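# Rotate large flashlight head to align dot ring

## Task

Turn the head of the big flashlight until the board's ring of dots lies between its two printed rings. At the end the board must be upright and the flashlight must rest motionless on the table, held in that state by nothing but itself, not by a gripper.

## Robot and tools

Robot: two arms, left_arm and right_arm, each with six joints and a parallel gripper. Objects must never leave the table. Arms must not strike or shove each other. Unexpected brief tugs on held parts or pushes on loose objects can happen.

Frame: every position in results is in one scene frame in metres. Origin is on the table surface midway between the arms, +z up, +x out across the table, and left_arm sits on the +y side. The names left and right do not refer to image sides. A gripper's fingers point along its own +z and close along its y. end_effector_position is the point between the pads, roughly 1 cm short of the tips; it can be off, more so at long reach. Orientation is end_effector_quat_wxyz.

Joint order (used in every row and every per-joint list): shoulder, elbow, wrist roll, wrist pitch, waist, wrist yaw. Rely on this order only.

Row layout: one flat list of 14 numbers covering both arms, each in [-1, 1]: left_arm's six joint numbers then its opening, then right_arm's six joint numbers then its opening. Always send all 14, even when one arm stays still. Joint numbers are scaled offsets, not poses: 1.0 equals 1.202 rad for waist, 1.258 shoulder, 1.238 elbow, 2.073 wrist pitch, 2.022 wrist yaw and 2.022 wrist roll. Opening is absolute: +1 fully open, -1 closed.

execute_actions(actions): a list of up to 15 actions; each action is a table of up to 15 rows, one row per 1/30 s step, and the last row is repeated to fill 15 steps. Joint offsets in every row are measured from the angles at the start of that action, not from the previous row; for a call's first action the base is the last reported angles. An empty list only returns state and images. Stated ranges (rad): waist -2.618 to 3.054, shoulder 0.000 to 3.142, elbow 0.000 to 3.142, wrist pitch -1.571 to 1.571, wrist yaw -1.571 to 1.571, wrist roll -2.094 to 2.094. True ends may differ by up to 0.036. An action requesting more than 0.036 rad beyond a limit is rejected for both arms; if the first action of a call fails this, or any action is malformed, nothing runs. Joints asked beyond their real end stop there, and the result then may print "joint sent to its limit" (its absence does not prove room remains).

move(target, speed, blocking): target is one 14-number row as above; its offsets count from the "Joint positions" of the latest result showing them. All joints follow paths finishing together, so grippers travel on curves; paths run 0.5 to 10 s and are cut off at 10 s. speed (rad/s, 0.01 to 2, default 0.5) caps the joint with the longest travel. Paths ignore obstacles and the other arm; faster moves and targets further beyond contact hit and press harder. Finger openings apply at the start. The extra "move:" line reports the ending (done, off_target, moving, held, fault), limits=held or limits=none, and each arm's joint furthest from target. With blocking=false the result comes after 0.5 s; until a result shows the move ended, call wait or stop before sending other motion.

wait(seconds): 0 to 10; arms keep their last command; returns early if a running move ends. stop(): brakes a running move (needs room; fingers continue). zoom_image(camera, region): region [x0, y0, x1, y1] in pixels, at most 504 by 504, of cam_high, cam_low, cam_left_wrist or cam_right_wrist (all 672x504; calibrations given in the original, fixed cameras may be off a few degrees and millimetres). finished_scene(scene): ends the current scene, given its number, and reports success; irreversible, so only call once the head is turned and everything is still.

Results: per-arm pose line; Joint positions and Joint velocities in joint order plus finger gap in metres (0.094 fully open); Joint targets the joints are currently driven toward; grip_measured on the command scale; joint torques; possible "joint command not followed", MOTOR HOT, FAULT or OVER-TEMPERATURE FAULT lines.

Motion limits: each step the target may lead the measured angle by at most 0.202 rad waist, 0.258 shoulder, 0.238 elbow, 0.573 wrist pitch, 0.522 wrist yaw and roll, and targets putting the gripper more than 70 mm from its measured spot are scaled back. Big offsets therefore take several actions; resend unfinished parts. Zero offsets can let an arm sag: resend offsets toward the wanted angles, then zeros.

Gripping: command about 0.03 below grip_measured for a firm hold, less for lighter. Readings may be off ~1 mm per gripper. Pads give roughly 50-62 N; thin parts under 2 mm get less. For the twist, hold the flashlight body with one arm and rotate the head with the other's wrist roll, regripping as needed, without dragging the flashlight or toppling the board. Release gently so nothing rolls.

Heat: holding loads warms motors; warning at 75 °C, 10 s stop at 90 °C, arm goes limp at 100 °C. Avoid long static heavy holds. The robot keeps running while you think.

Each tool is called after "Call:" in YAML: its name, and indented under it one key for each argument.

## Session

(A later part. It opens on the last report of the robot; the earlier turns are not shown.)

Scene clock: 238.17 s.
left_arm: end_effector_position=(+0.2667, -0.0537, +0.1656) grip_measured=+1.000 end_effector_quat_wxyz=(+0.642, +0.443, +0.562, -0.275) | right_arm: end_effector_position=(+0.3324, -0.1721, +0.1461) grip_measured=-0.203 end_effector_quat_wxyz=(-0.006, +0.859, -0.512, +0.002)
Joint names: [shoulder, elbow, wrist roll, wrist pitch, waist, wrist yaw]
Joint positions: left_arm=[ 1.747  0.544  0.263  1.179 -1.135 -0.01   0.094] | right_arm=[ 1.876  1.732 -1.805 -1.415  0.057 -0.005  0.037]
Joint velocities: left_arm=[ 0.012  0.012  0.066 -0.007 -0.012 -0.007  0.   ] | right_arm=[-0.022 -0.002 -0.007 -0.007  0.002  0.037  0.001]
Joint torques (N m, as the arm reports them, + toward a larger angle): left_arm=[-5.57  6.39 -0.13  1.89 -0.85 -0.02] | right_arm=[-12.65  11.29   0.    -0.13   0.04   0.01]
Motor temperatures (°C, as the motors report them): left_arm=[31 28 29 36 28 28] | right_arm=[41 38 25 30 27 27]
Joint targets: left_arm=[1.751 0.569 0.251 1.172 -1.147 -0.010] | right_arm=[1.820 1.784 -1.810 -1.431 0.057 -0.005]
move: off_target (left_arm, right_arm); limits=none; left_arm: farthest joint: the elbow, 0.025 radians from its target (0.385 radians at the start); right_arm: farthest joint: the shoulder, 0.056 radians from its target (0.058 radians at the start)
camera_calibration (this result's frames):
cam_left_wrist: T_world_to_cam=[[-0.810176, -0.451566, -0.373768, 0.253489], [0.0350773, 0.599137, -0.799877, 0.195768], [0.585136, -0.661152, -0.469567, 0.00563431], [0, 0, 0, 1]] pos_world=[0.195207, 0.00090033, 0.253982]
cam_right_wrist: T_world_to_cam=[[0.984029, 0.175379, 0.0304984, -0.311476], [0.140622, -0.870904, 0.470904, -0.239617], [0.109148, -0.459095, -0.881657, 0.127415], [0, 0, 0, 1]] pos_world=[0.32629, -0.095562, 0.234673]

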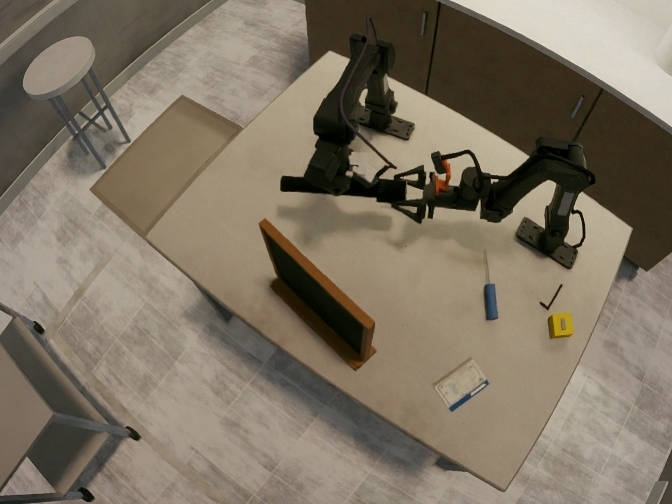

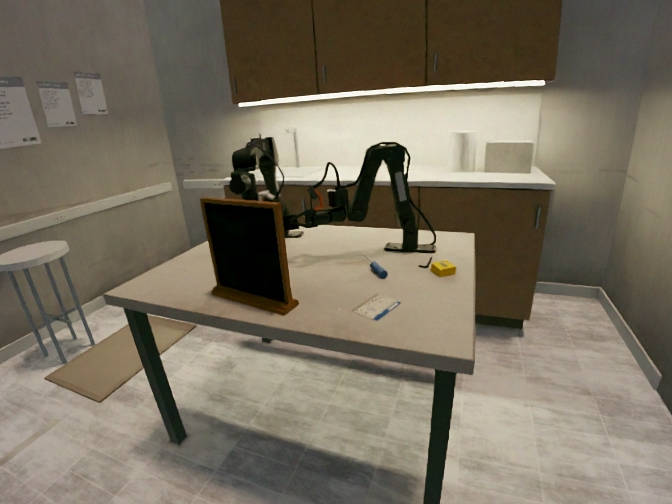

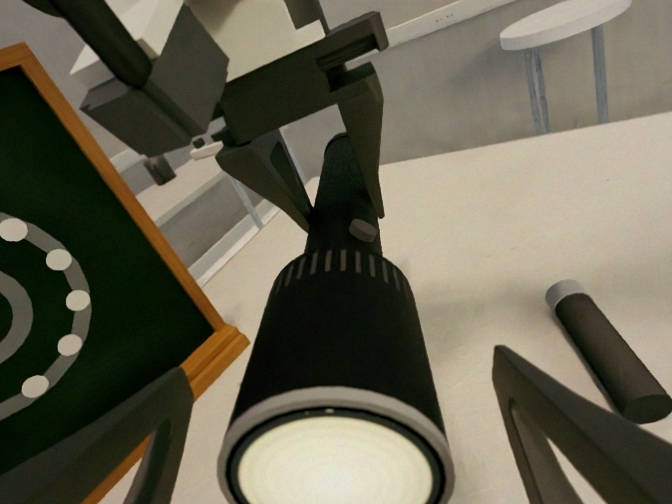

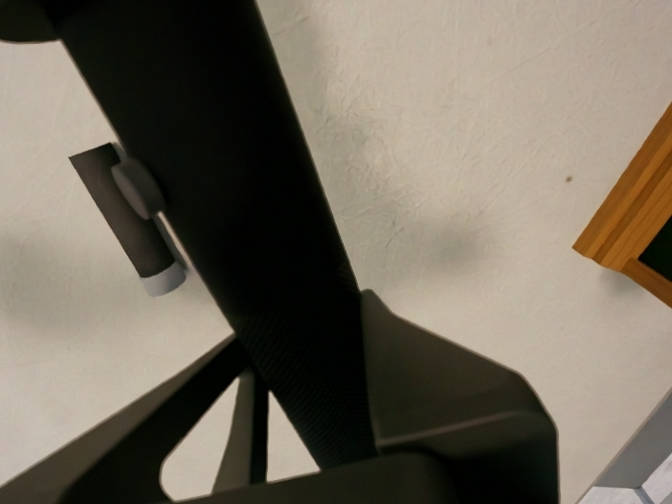

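Call:
move:
  target: [0.003,0.02,-0.433,-0.007,-0.01,0,0.45, -0.045,0.042,-0.003,-0.008,0,0.0,-0.26]
  speed: 1.5

Call:
execute_actions:
  actions:
    - [[0.003,0.02,0,0,-0.01,0,0.40, -0.045,0.042,-0.003,-0.008,0,0.0,-0.26],[0.003,0.02,0,0,-0.01,0,0.35, -0.045,0.042,-0.003,-0.008,0,0.0,-0.26],[0.003,0.02,0,0,-0.01,0,0.30, -0.045,0.042,-0.003,-0.008,0,0.0,-0.26],[0.003,0.02,0,0,-0.01,0,0.27, -0.045,0.042,-0.003,-0.008,0,0.0,-0.26],[0.003,0.02,0,0,-0.01,0,0.25, -0.045,0.042,-0.003,-0.008,0,0.0,-0.26],[0.003,0.02,0,0,-0.01,0,0.235, -0.045,0.042,-0.003,-0.008,0,0.0,-0.26],[0.003,0.02,0,0,-0.01,0,0.225, -0.045,0.042,-0.003,-0.008,0,0.0,-0.26],[0.003,0.02,0,0,-0.01,0,0.215, -0.045,0.042,-0.003,-0.008,0,0.0,-0.26],[0.003,0.02,0,0,-0.01,0,0.205, -0.045,0.042,-0.003,-0.008,0,0.0,-0.26],[0.003,0.02,0,0,-0.01,0,0.195, -0.045,0.042,-0.003,-0.008,0,0.0,-0.26],[0.003,0.02,0,0,-0.01,0,0.185, -0.045,0.042,-0.003,-0.008,0,0.0,-0.26],[0.003,0.02,0,0,-0.01,0,0.175, -0.045,0.042,-0.003,-0.008,0,0.0,-0.26],[0.003,0.02,0,0,-0.01,0,0.165, -0.045,0.042,-0.003,-0.008,0,0.0,-0.26]]

Scene clock: 254.10 s.
left_arm: end_effector_position=(+0.2667, -0.0536, +0.1637) grip_measured=+0.453 end_effector_quat_wxyz=(+0.465, +0.166, +0.699, -0.518) | right_arm: end_effector_position=(+0.3324, -0.1721, +0.1462) grip_measured=-0.203 end_effector_quat_wxyz=(-0.006, +0.859, -0.511, +0.002)
Joint names: [shoulder, elbow, wrist roll, wrist pitch, waist, wrist yaw]
Joint positions: left_arm=[ 1.747  0.544 -0.606  1.171 -1.135 -0.01   0.068] | right_arm=[ 1.876  1.732 -1.806 -1.415  0.057 -0.005  0.037]
Joint velocities: left_arm=[ 0.007 -0.002  0.066  0.081  0.002 -0.022  0.001] | right_arm=[-0.022 -0.017 -0.051 -0.007 -0.012 -0.051  0.   ]
Joint torques (N m, as the arm reports them, + toward a larger angle): left_arm=[-5.48  6.25 -0.06  1.89 -0.85  0.  ] | right_arm=[-12.55  11.24  -0.04  -0.16   0.07  -0.02]
Motor temperatures (°C, as the motors report them): left_arm=[32 29 29 36 28 28] | right_arm=[42 38 25 30 27 27]
Joint targets: left_arm=[1.750 0.569 -0.612 1.164 -1.147 -0.010] | right_arm=[1.820 1.784 -1.811 -1.431 0.057 -0.005]
move: off_target (left_arm, right_arm); limits=none; left_arm: farthest joint: the elbow, 0.025 radians from its target (0.025 radians at the start); right_arm: farthest joint: the shoulder, 0.056 radians from its target (0.057 radians at the start)
camera_calibration (this result's frames):
cam_left_wrist: T_world_to_cam=[[-0.760824, -0.451668, 0.465986, 0.102152], [-0.610236, 0.253605, -0.750531, 0.339691], [0.220815, -0.855383, -0.468572, 0.091359], [0, 0, 0, 1]] pos_world=[0.264838, 0.0381388, 0.250155]
cam_right_wrist: T_world_to_cam=[[0.983816, 0.176502, 0.0308847, -0.311262], [0.141441, -0.870784, 0.470881, -0.239926], [0.110005, -0.458892, -0.881656, 0.127277], [0, 0, 0, 1]] pos_world=[0.326159, -0.0955795, 0.234804]

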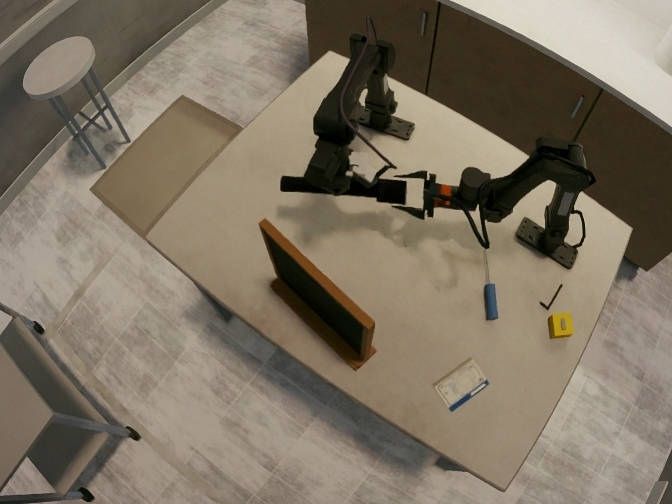

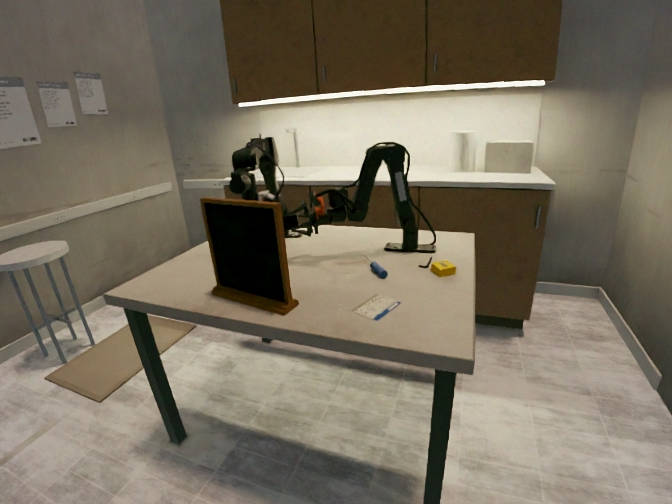

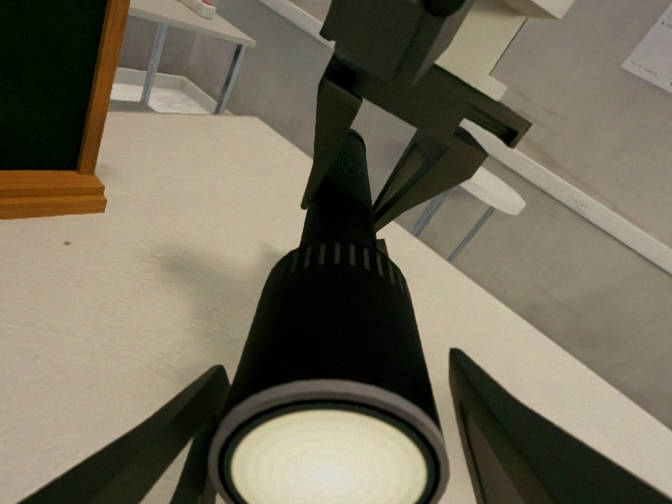

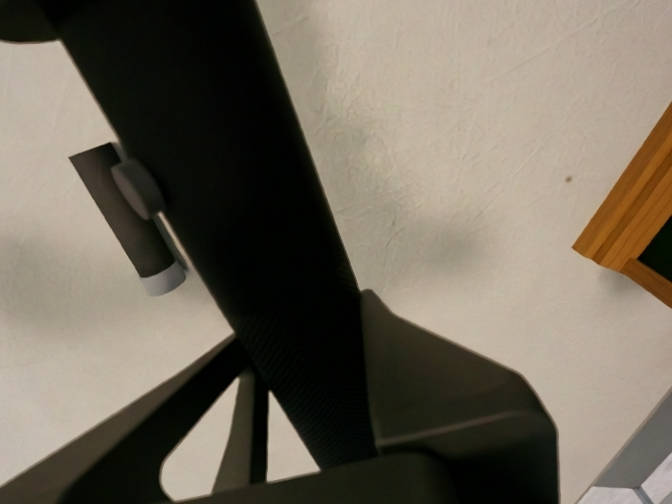

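Scene clock: 254.60 s.
left_arm: end_effector_position=(+0.2667, -0.0536, +0.1636) grip_measured=+0.194 end_effector_quat_wxyz=(+0.465, +0.166, +0.699, -0.518) | right_arm: end_effector_position=(+0.3321, -0.1723, +0.1462) grip_measured=-0.203 end_effector_quat_wxyz=(-0.005, +0.860, -0.510, +0.002)
Joint names: [shoulder, elbow, wrist roll, wrist pitch, waist, wrist yaw]
Joint positions: left_arm=[ 1.747  0.544 -0.606  1.171 -1.135 -0.01   0.056] | right_arm=[ 1.876  1.732 -1.809 -1.416  0.057 -0.004  0.037]
Joint velocities: left_arm=[ 0.007 -0.017 -0.037 -0.022 -0.017 -0.154  0.   ] | right_arm=[-0.007  0.012 -0.037 -0.037 -0.022 -0.051  0.   ]
Joint torques (N m, as the arm reports them, + toward a larger angle): left_arm=[-5.66  6.22 -0.03  1.97 -0.82  0.01] | right_arm=[-12.69  11.33   0.    -0.15   0.01   0.01]
Motor temperatures (°C, as the motors report them): left_arm=[32 29 29 36 28 28] | right_arm=[42 38 25 30 27 27]
Joint targets: left_arm=[1.750 0.569 -0.606 1.171 -1.147 -0.010] | right_arm=[1.819 1.784 -1.812 -1.432 0.057 -0.004]
camera_calibration (this result's frames):
cam_left_wrist: T_world_to_cam=[[-0.760741, -0.451825, 0.465969, 0.102169], [-0.61037, 0.253858, -0.750337, 0.339635], [0.220731, -0.855225, -0.4689, 0.0914016], [0, 0, 0, 1]] pos_world=[0.264852, 0.0381124, 0.250092]
cam_right_wrist: T_world_to_cam=[[0.98338, 0.179155, 0.0294422, -0.310083], [0.14435, -0.869858, 0.47171, -0.241005], [0.11012, -0.45962, -0.881262, 0.126983], [0, 0, 0, 1]] pos_world=[0.325735, -0.0957235, 0.234719]

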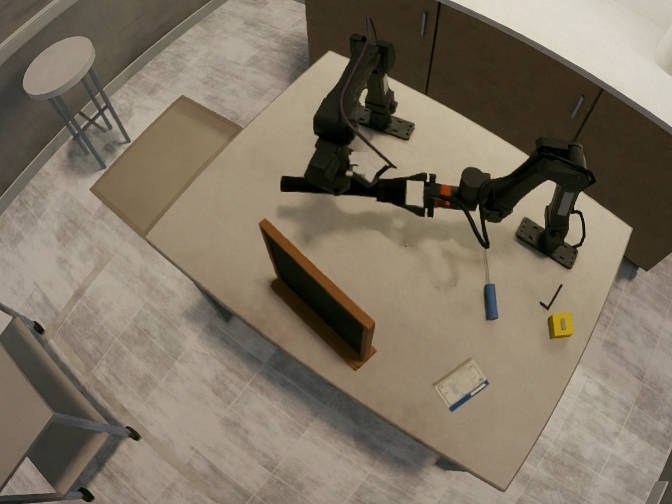

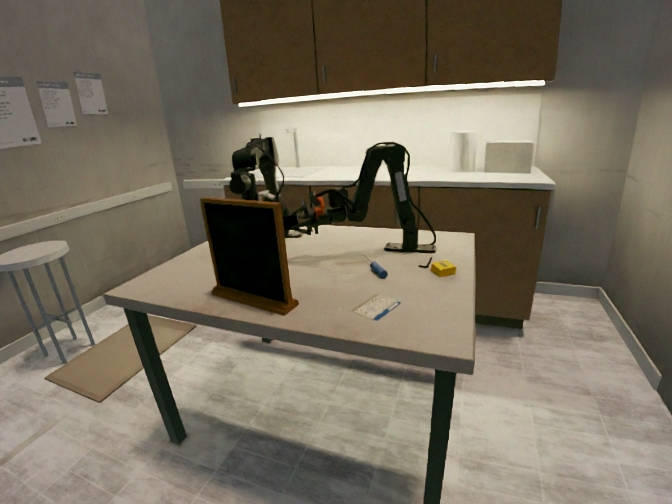

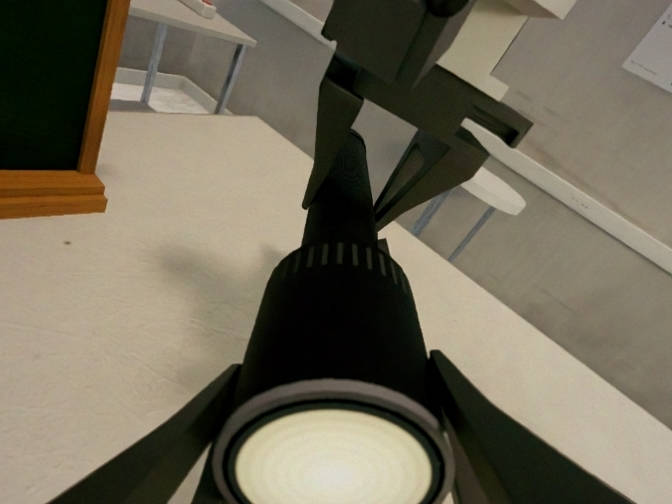

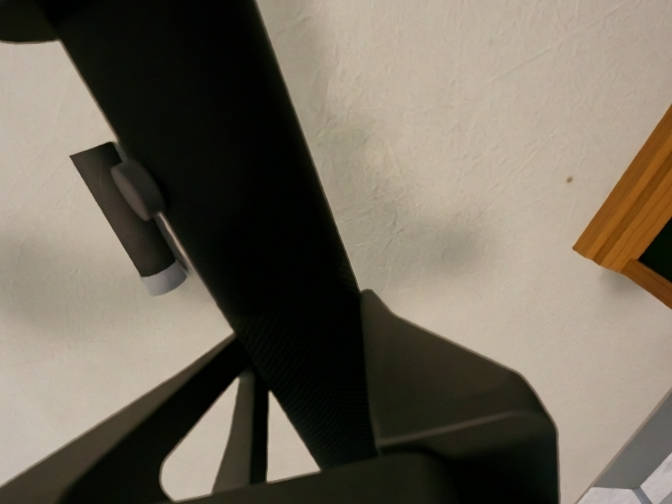

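Gripped. Twist +0.98 rad.

Call:
move:
  target: [0.003,0.02,0.49,0,-0.01,0,0.155, -0.045,0.042,-0.002,-0.008,0,0.0,-0.26]
  speed: 0.8

Scene clock: 261.10 s.
left_arm: end_effector_position=(+0.2629, -0.0533, +0.1279) grip_measured=+0.192 end_effector_quat_wxyz=(+0.612, +0.506, +0.565, -0.225) | right_arm: end_effector_position=(+0.3363, -0.1712, +0.1645) grip_measured=-0.258 end_effector_quat_wxyz=(-0.027, +0.862, -0.505, +0.024)
Joint names: [shoulder, elbow, wrist roll, wrist pitch, waist, wrist yaw]
Joint positions: left_arm=[ 1.776  0.54   0.376  1.085 -1.141 -0.006  0.056] | right_arm=[ 1.839  1.754 -1.818 -1.413  0.057 -0.004  0.035]
Joint velocities: left_arm=[-0.002 -0.012  0.007  0.051  0.012  0.066 -0.   ] | right_arm=[ 0.017 -0.007 -0.022  0.037  0.012 -0.007 -0.001]
Joint torques (N m, as the arm reports them, + toward a larger angle): left_arm=[-7.88  6.4   0.07  2.97 -0.43 -0.05] | right_arm=[-9.5   9.22  0.06 -0.07 -0.01  0.03]
Motor temperatures (°C, as the motors report them): left_arm=[32 29 29 36 28 28] | right_arm=[42 38 25 30 27 27]
Joint targets: left_arm=[1.750 0.569 0.385 1.171 -1.147 -0.010] | right_arm=[1.819 1.784 -1.813 -1.433 0.057 -0.004]
move: off_target (left_arm, right_arm); limits=none; left_arm: farthest joint: the wrist pitch, 0.086 radians from its target (0.000 radians at the start); right_arm: farthest joint: the elbow, 0.030 radians from its target (0.052 radians at the start)
camera_calibration (this result's frames):
cam_left_wrist: T_world_to_cam=[[-0.801274, -0.365683, -0.473536, 0.251507], [0.0774729, 0.721392, -0.68818, 0.146662], [0.593261, -0.588107, -0.549702, 0.00241977], [0, 0, 0, 1]] pos_world=[0.188728, -0.0124058, 0.221357]
cam_right_wrist: T_world_to_cam=[[0.977927, 0.187534, 0.0921369, -0.322029], [0.124098, -0.87606, 0.465961, -0.24256], [0.168101, -0.444242, -0.879995, 0.126083], [0, 0, 0, 1]] pos_world=[0.323827, -0.0960947, 0.253647]

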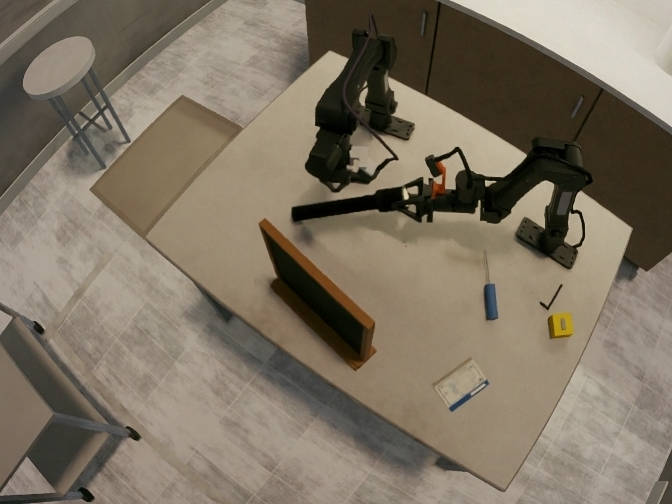

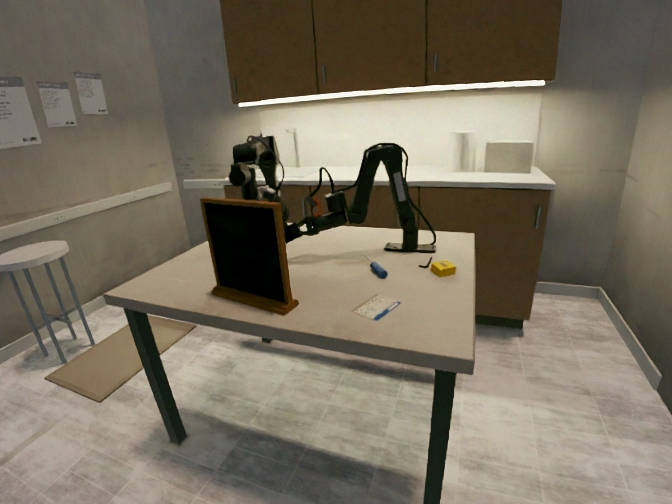

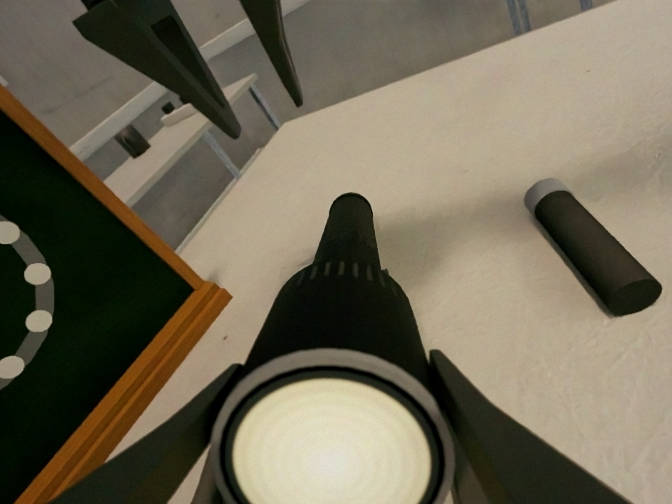

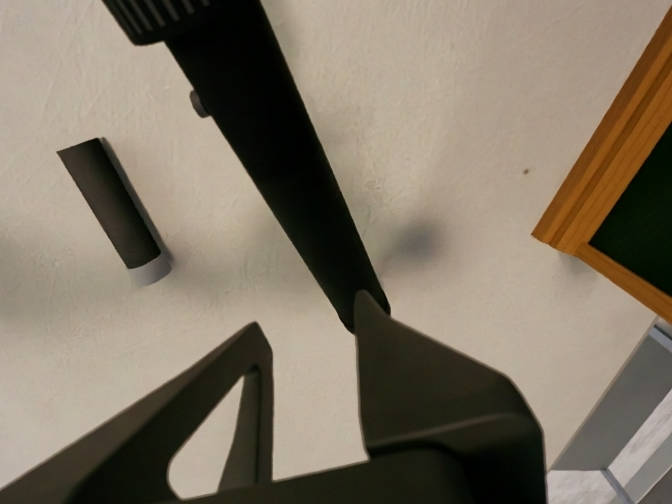

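Call:
zoom_image:
  camera: "cam_right_wrist"
  region: [100,0,460,360]

Call:
zoom_image:
  camera: "cam_high"
  region: [270,140,470,260]

Region (100, 0, 460, 360) of cam_right_wrist's 672x504 image, scaled by 1.400, with more detail than that image has.

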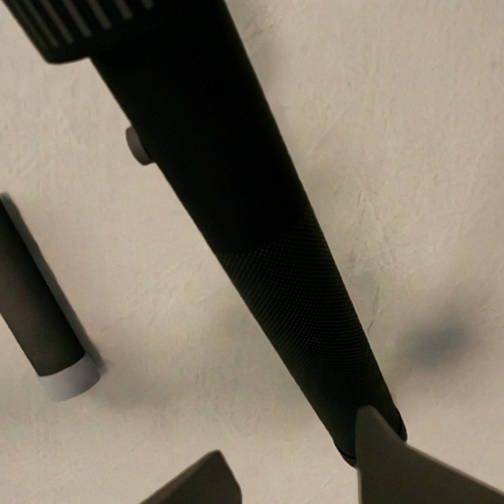

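Region (270, 140, 470, 260) of cam_high's 672x504 image, scaled by 2.520, with more detail than that image has; it fills the top 302 rows of this view, and the rest is white.

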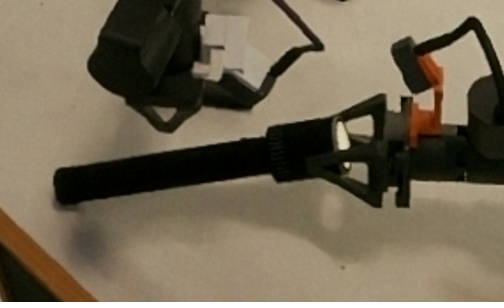

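Call:
move:
  target: [-0.021,0.023,0.004,0.041,-0.005,-0.002,0.155, 0.178,-0.126,-0.099,0.078,-0.117,-0.167,1]
  speed: 0.3

Scene clock: 332.83 s.
left_arm: end_effector_position=(+0.2630, -0.0532, +0.1269) grip_measured=+0.192 end_effector_quat_wxyz=(+0.610, +0.506, +0.566, -0.224) | right_arm: end_effector_position=(+0.3376, -0.1631, +0.0592) grip_measured=+1.000 end_effector_quat_wxyz=(-0.085, +0.858, -0.483, -0.154)
Joint names: [shoulder, elbow, wrist roll, wrist pitch, waist, wrist yaw]
Joint positions: left_arm=[ 1.777  0.54   0.377  1.082 -1.141 -0.007  0.056] | right_arm=[ 2.068  1.609 -2.013 -1.262 -0.077 -0.322  0.094]
Joint velocities: left_arm=[-0.012  0.012 -0.037  0.051  0.012 -0.022 -0.   ] | right_arm=[-0.017  0.002  0.022 -0.007 -0.012 -0.051  0.   ]
Joint torques (N m, as the arm reports them, + toward a larger angle): left_arm=[-7.94  6.49  0.06  3.01 -0.39 -0.02] | right_arm=[-9.98  5.45 -0.06 -0.13 -0.49 -0.4 ]
Motor temperatures (°C, as the motors report them): left_arm=[33 29 29 45 28 28] | right_arm=[40 37 25 29 27 27]
Joint targets: left_arm=[1.750 0.568 0.384 1.170 -1.147 -0.010] | right_arm=[2.063 1.598 -2.019 -1.251 -0.084 -0.342]
move: off_target (left_arm); limits=none; left_arm: farthest joint: the wrist pitch, 0.088 radians from its target (0.085 radians at the start); right_arm: farthest joint: the wrist yaw, 0.020 radians from its target (0.338 radians at the start)
camera_calibration (this result's frames):
cam_left_wrist: T_world_to_cam=[[-0.801515, -0.3644, -0.474116, 0.251314], [0.0763242, 0.724042, -0.68552, 0.145901], [0.593083, -0.585641, -0.552519, 0.00241318], [0, 0, 0, 1]] pos_world=[0.188865, -0.0126464, 0.220503]
cam_right_wrist: T_world_to_cam=[[0.967649, 0.234473, -0.0931576, -0.293031], [0.246912, -0.955972, 0.158593, -0.222853], [-0.0518702, -0.176464, -0.982939, 0.160799], [0, 0, 0, 1]] pos_world=[0.346916, -0.115958, 0.166101]

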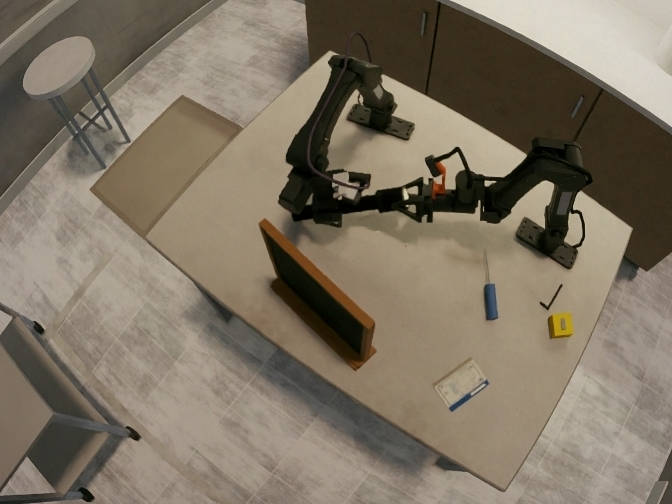

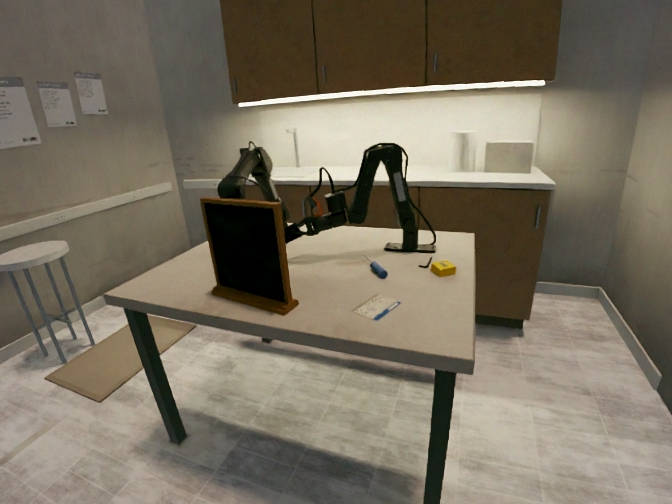

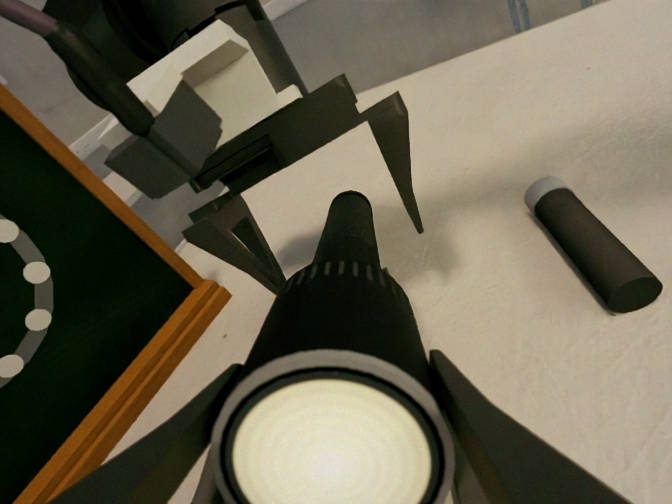

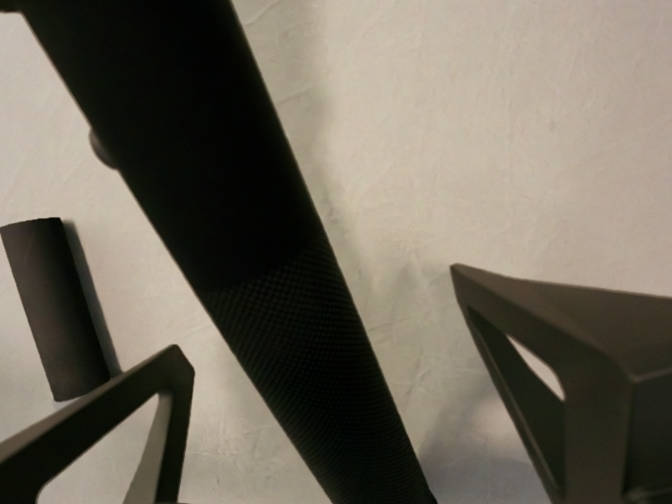

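Call:
execute_actions:
  actions:
    - [[-0.021,0.023,0.004,0.042,-0.005,-0.002,0.155, -0.004,-0.009,-0.008,0.005,-0.006,-0.01,0.8],[-0.021,0.023,0.004,0.042,-0.005,-0.002,0.155, -0.004,-0.009,-0.014,0.005,-0.006,-0.01,0.6],[-0.021,0.023,0.004,0.042,-0.005,-0.002,0.155, -0.004,-0.009,-0.018,0.005,-0.006,-0.01,0.4],[-0.021,0.023,0.004,0.042,-0.005,-0.002,0.155, -0.004,-0.009,-0.018,0.005,-0.006,-0.01,0.2],[-0.021,0.023,0.004,0.042,-0.005,-0.002,0.155, -0.004,-0.009,-0.018,0.005,-0.006,-0.01,0.05],[-0.021,0.023,0.004,0.042,-0.005,-0.002,0.155, -0.004,-0.009,-0.018,0.005,-0.006,-0.01,-0.05],[-0.021,0.023,0.004,0.042,-0.005,-0.002,0.155, -0.004,-0.009,-0.018,0.005,-0.006,-0.01,-0.1],[-0.021,0.023,0.004,0.042,-0.005,-0.002,0.155, -0.004,-0.009,-0.018,0.005,-0.006,-0.01,-0.13]]
    - [[-0.021,0.023,0.004,0.042,-0.005,-0.002,0.155, -0.004,-0.009,-0.003,0.005,-0.006,-0.01,-0.15],[-0.021,0.023,0.004,0.042,-0.005,-0.002,0.155, -0.004,-0.009,-0.003,0.005,-0.006,-0.01,-0.16],[-0.021,0.023,0.004,0.042,-0.005,-0.002,0.155, -0.004,-0.009,-0.003,0.005,-0.006,-0.01,-0.17],[-0.021,0.023,0.004,0.042,-0.005,-0.002,0.155, -0.004,-0.009,-0.003,0.005,-0.006,-0.01,-0.18],[-0.021,0.023,0.004,0.042,-0.005,-0.002,0.155, -0.004,-0.009,-0.003,0.005,-0.006,-0.01,-0.19],[-0.021,0.023,0.004,0.042,-0.005,-0.002,0.155, -0.004,-0.009,-0.003,0.005,-0.006,-0.01,-0.20],[-0.021,0.023,0.004,0.042,-0.005,-0.002,0.155, -0.004,-0.009,-0.003,0.005,-0.006,-0.01,-0.21],[-0.021,0.023,0.004,0.042,-0.005,-0.002,0.155, -0.004,-0.009,-0.003,0.005,-0.006,-0.01,-0.22],[-0.021,0.023,0.004,0.042,-0.005,-0.002,0.155, -0.004,-0.009,-0.003,0.005,-0.006,-0.01,-0.235],[-0.021,0.023,0.004,0.042,-0.005,-0.002,0.155, -0.004,-0.009,-0.003,0.005,-0.006,-0.01,-0.25],[-0.021,0.023,0.004,0.042,-0.005,-0.002,0.155, -0.004,-0.009,-0.003,0.005,-0.006,-0.01,-0.27]]

Scene clock: 350.10 s.
left_arm: end_effector_position=(+0.2630, -0.0532, +0.1271) grip_measured=+0.192 end_effector_quat_wxyz=(+0.611, +0.506, +0.566, -0.224) | right_arm: end_effector_position=(+0.3361, -0.1638, +0.0593) grip_measured=-0.201 end_effector_quat_wxyz=(-0.085, +0.865, -0.471, -0.155)
Joint names: [shoulder, elbow, wrist roll, wrist pitch, waist, wrist yaw]
Joint positions: left_arm=[ 1.777  0.54   0.377  1.083 -1.141 -0.007  0.056] | right_arm=[ 2.068  1.609 -2.042 -1.269 -0.077 -0.319  0.038]
Joint velocities: left_arm=[-0.017 -0.012  0.007 -0.095 -0.007 -0.007  0.001] | right_arm=[-0.012  0.002 -0.022  0.007 -0.012  0.022  0.   ]
Joint torques (N m, as the arm reports them, + toward a larger angle): left_arm=[-7.91  6.44  0.07  2.98 -0.4  -0.03] | right_arm=[-9.89  5.36 -0.02 -0.12 -0.5  -0.38]
Motor temperatures (°C, as the motors report them): left_arm=[33 29 29 46 28 28] | right_arm=[40 36 25 29 27 27]
Joint targets: left_arm=[1.751 0.568 0.385 1.170 -1.147 -0.011] | right_arm=[2.063 1.598 -2.047 -1.255 -0.085 -0.341]
camera_calibration (this result's frames):
cam_left_wrist: T_world_to_cam=[[-0.801102, -0.365169, -0.474223, 0.251373], [0.0764511, 0.723395, -0.686189, 0.14611], [0.593626, -0.585962, -0.551595, 0.00223954], [0, 0, 0, 1]] pos_world=[0.188875, -0.0125889, 0.220701]
cam_right_wrist: T_world_to_cam=[[0.960934, 0.261641, -0.0902761, -0.284885], [0.273193, -0.94894, 0.157728, -0.230809], [-0.0443985, -0.176229, -0.983347, 0.158218], [0, 0, 0, 1]] pos_world=[0.343836, -0.116604, 0.16627]

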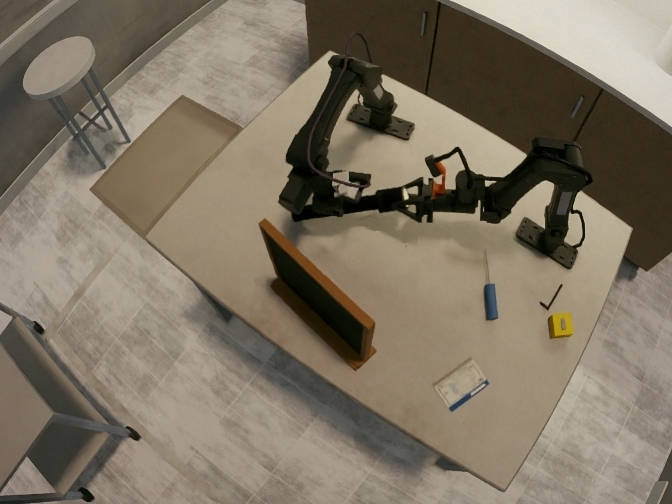

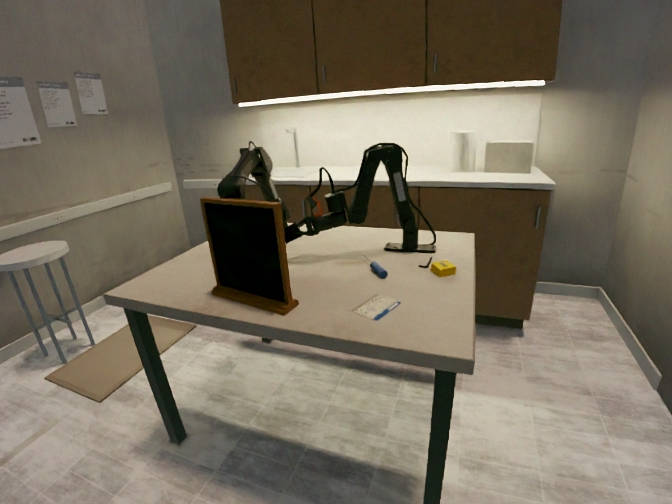

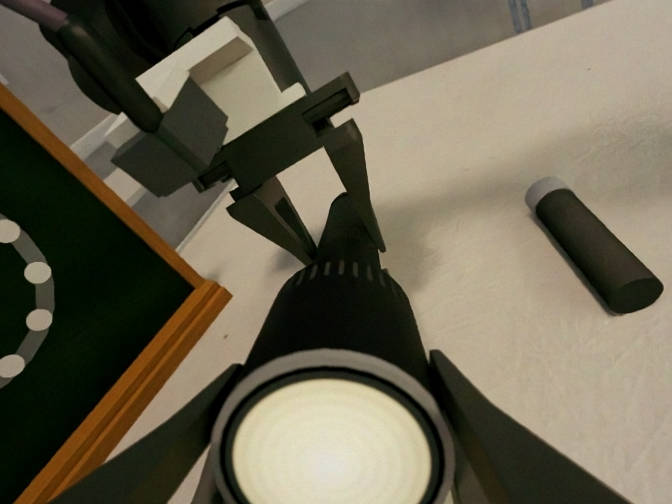

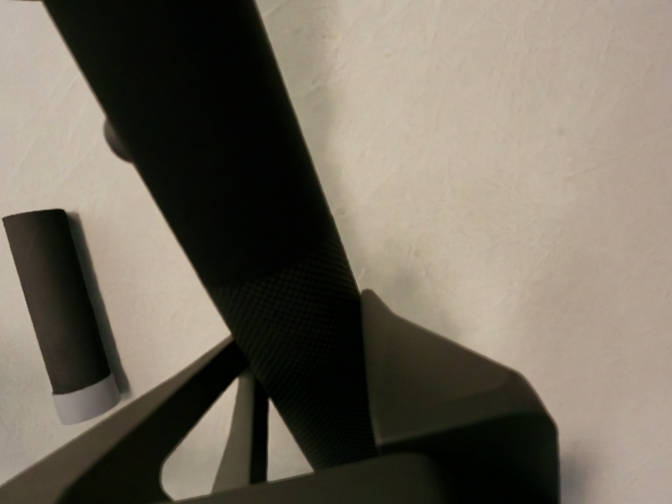

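Call:
execute_actions:
  actions:
    - [[-0.019,0.023,0.004,0.038,-0.005,-0.002,0.155, -0.008,-0.003,-0.003,0.005,-0.006,-0.011,-0.27],[-0.017,0.022,0.004,0.034,-0.005,-0.002,0.155, -0.012,0.003,-0.003,0.005,-0.006,-0.012,-0.27],[-0.015,0.022,0.004,0.030,-0.005,-0.002,0.155, -0.016,0.009,-0.003,0.005,-0.006,-0.013,-0.27],[-0.013,0.021,0.004,0.026,-0.005,-0.002,0.155, -0.02,0.015,-0.003,0.005,-0.006,-0.014,-0.27],[-0.011,0.021,0.004,0.022,-0.005,-0.002,0.16, -0.024,0.021,-0.003,0.005,-0.006,-0.015,-0.27],[-0.009,0.02,0.004,0.018,-0.005,-0.002,0.17, -0.028,0.027,-0.003,0.005,-0.006,-0.016,-0.27],[-0.007,0.02,0.004,0.014,-0.005,-0.002,0.18, -0.032,0.033,-0.003,0.005,-0.006,-0.017,-0.27],[-0.005,0.02,0.004,0.010,-0.005,-0.002,0.19, -0.035,0.037,-0.003,0.005,-0.006,-0.018,-0.27],[-0.005,0.02,0.004,0.008,-0.005,-0.002,0.21, -0.035,0.037,-0.003,0.005,-0.006,-0.018,-0.27],[-0.005,0.02,0.004,0.008,-0.005,-0.002,0.25, -0.035,0.037,-0.003,0.005,-0.006,-0.018,-0.27],[-0.005,0.02,0.004,0.008,-0.005,-0.002,0.4, -0.035,0.037,-0.003,0.005,-0.006,-0.018,-0.27],[-0.005,0.02,0.004,0.008,-0.005,-0.002,0.7, -0.035,0.037,-0.003,0.005,-0.006,-0.018,-0.27],[-0.005,0.02,0.004,0.008,-0.005,-0.002,1, -0.035,0.037,-0.003,0.005,-0.006,-0.018,-0.27]]

Scene clock: 374.17 s.
left_arm: end_effector_position=(+0.2630, -0.0532, +0.1270) grip_measured=+0.988 end_effector_quat_wxyz=(+0.611, +0.507, +0.566, -0.224) | right_arm: end_effector_position=(+0.3407, -0.1646, +0.0585) grip_measured=-0.201 end_effector_quat_wxyz=(-0.087, +0.867, -0.469, -0.144)
Joint names: [shoulder, elbow, wrist roll, wrist pitch, waist, wrist yaw]
Joint positions: left_arm=[ 1.777  0.54   0.378  1.083 -1.141 -0.007  0.093] | right_arm=[ 2.067  1.609 -2.043 -1.25  -0.077 -0.311  0.038]
Joint velocities: left_arm=[-0.002  0.012  0.037 -0.051 -0.002  0.11   0.022] | right_arm=[ 0.002  0.002 -0.007  0.125 -0.002  0.007 -0.002]
Joint torques (N m, as the arm reports them, + toward a larger angle): left_arm=[-6.54  6.12  0.04  2.18 -0.34 -0.05] | right_arm=[-12.87  10.42  -0.03  -0.5   -0.5   -0.68]
Motor temperatures (°C, as the motors report them): left_arm=[33 30 29 47 28 28] | right_arm=[41 35 25 29 27 27]
Joint targets: left_arm=[1.771 0.565 0.385 1.100 -1.147 -0.011] | right_arm=[2.024 1.655 -2.048 -1.258 -0.085 -0.355]
camera_calibration (this result's frames):
cam_left_wrist: T_world_to_cam=[[-0.800639, -0.364485, -0.475529, 0.251408], [0.0774115, 0.724095, -0.685343, 0.145714], [0.594125, -0.585523, -0.551523, 0.00208229], [0, 0, 0, 1]] pos_world=[0.18877, -0.0126566, 0.220564]
cam_right_wrist: T_world_to_cam=[[0.962128, 0.263044, -0.0715338, -0.290415], [0.271582, -0.947578, 0.168343, -0.232534], [-0.0235021, -0.181395, -0.983129, 0.149598], [0, 0, 0, 1]] pos_world=[0.346085, -0.116816, 0.165445]

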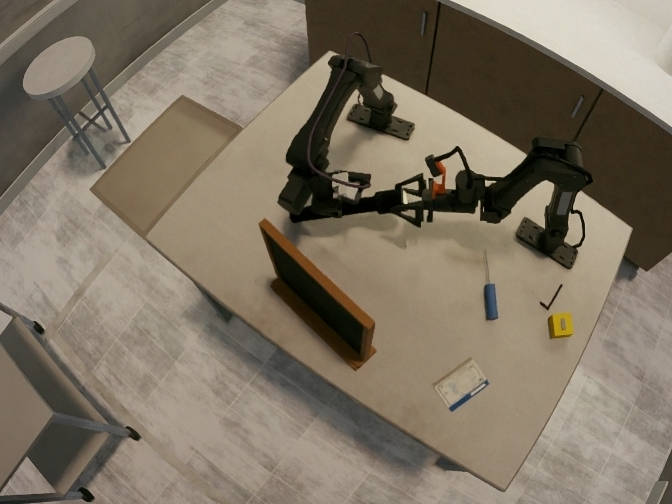

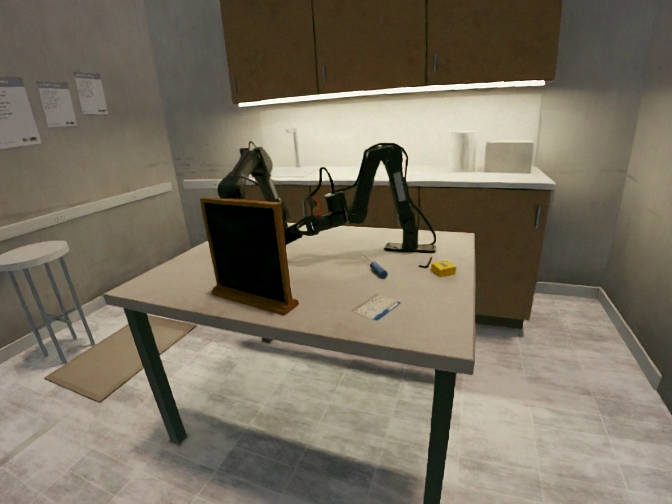

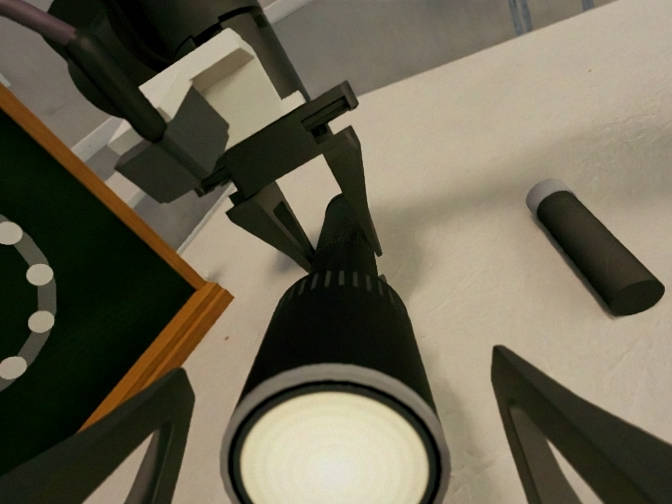

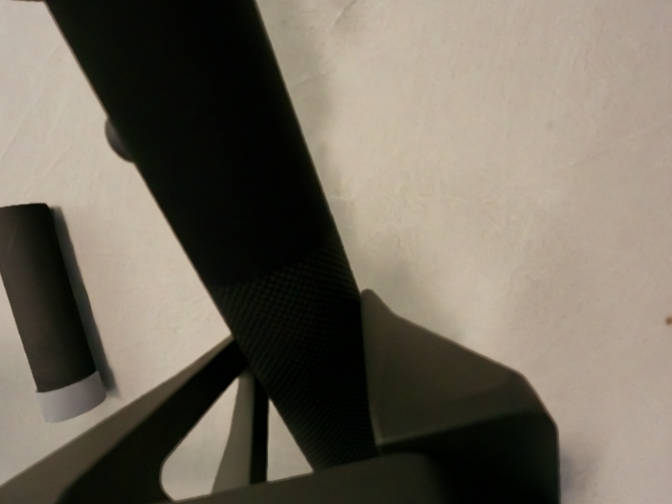

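Call:
move:
  target: [0.012,0.023,0.004,0.077,0.008,0,1, -0.196,0.141,0.12,-0.087,0.118,0.146,-0.27]
  speed: 0.3

Scene clock: 379.90 s.
left_arm: end_effector_position=(+0.2646, -0.0562, +0.1582) grip_measured=+1.000 end_effector_quat_wxyz=(+0.657, +0.477, +0.532, -0.240) | right_arm: end_effector_position=(+0.3326, -0.1705, +0.1490) grip_measured=-0.201 end_effector_quat_wxyz=(-0.012, +0.860, -0.511, +0.004)
Joint names: [shoulder, elbow, wrist roll, wrist pitch, waist, wrist yaw]
Joint positions: left_arm=[ 1.787  0.54   0.38   1.226 -1.141 -0.007  0.094] | right_arm=[ 1.868  1.733 -1.806 -1.412  0.058 -0.01   0.038]
Joint velocities: left_arm=[ 0.007  0.017 -0.007  0.022 -0.007 -0.007  0.001] | right_arm=[-0.012  0.002  0.066  0.037  0.012 -0.095  0.   ]
Joint torques (N m, as the arm reports them, + toward a larger angle): left_arm=[-5.7   6.3   0.04  2.16  0.78 -0.01] | right_arm=[-11.8   11.23   0.09  -0.15   0.49  -0.02]
Motor temperatures (°C, as the motors report them): left_arm=[33 30 29 45 28 28] | right_arm=[42 36 25 29 27 27]
Joint targets: left_arm=[1.792 0.568 0.386 1.243 -1.131 -0.007] | right_arm=[1.821 1.784 -1.800 -1.431 0.065 -0.015]
move: off_target (left_arm, right_arm); limits=none; left_arm: farthest joint: the elbow, 0.028 radians from its target (0.028 radians at the start); right_arm: farthest joint: the elbow, 0.051 radians from its target (0.175 radians at the start)
camera_calibration (this result's frames):
cam_left_wrist: T_world_to_cam=[[-0.770438, -0.420578, -0.479103, 0.255807], [0.123282, 0.639042, -0.759228, 0.163874], [0.625481, -0.644003, -0.440492, -0.012562], [0, 0, 0, 1]] pos_world=[0.184738, -0.00522553, 0.241442]
cam_right_wrist: T_world_to_cam=[[0.983263, 0.177421, 0.0414106, -0.31305], [0.138228, -0.874544, 0.464829, -0.238472], [0.118686, -0.451325, -0.884431, 0.129267], [0, 0, 0, 1]] pos_world=[0.325431, -0.0946707, 0.23814]

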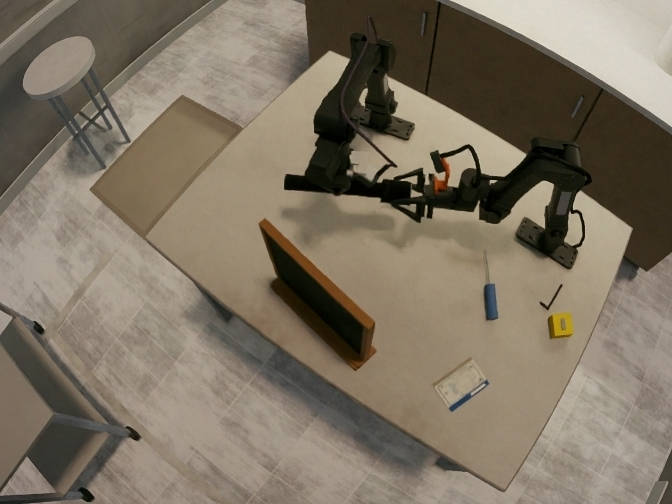

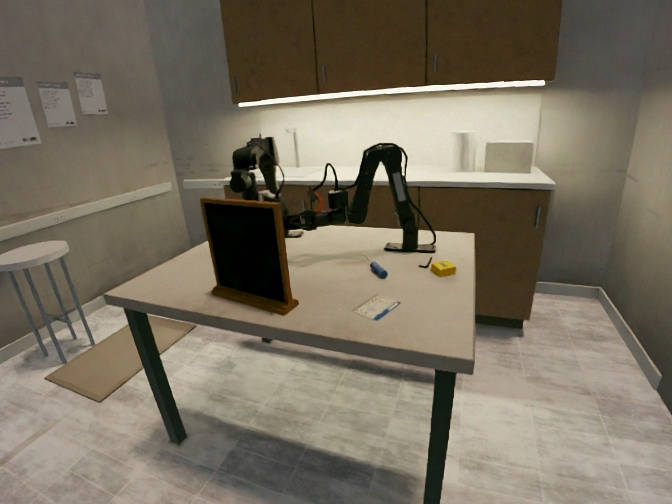

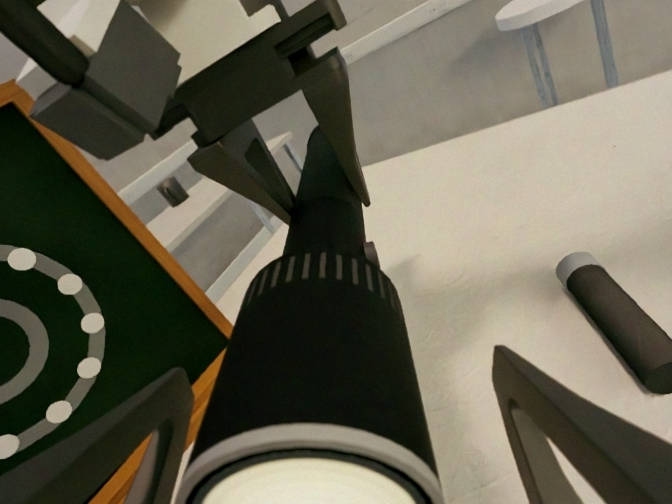

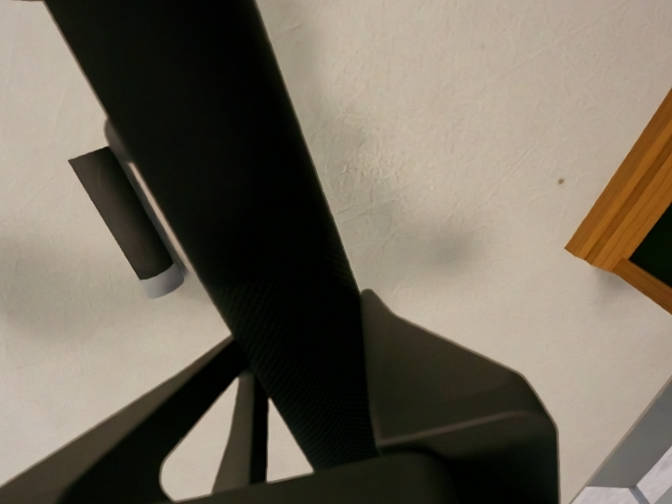

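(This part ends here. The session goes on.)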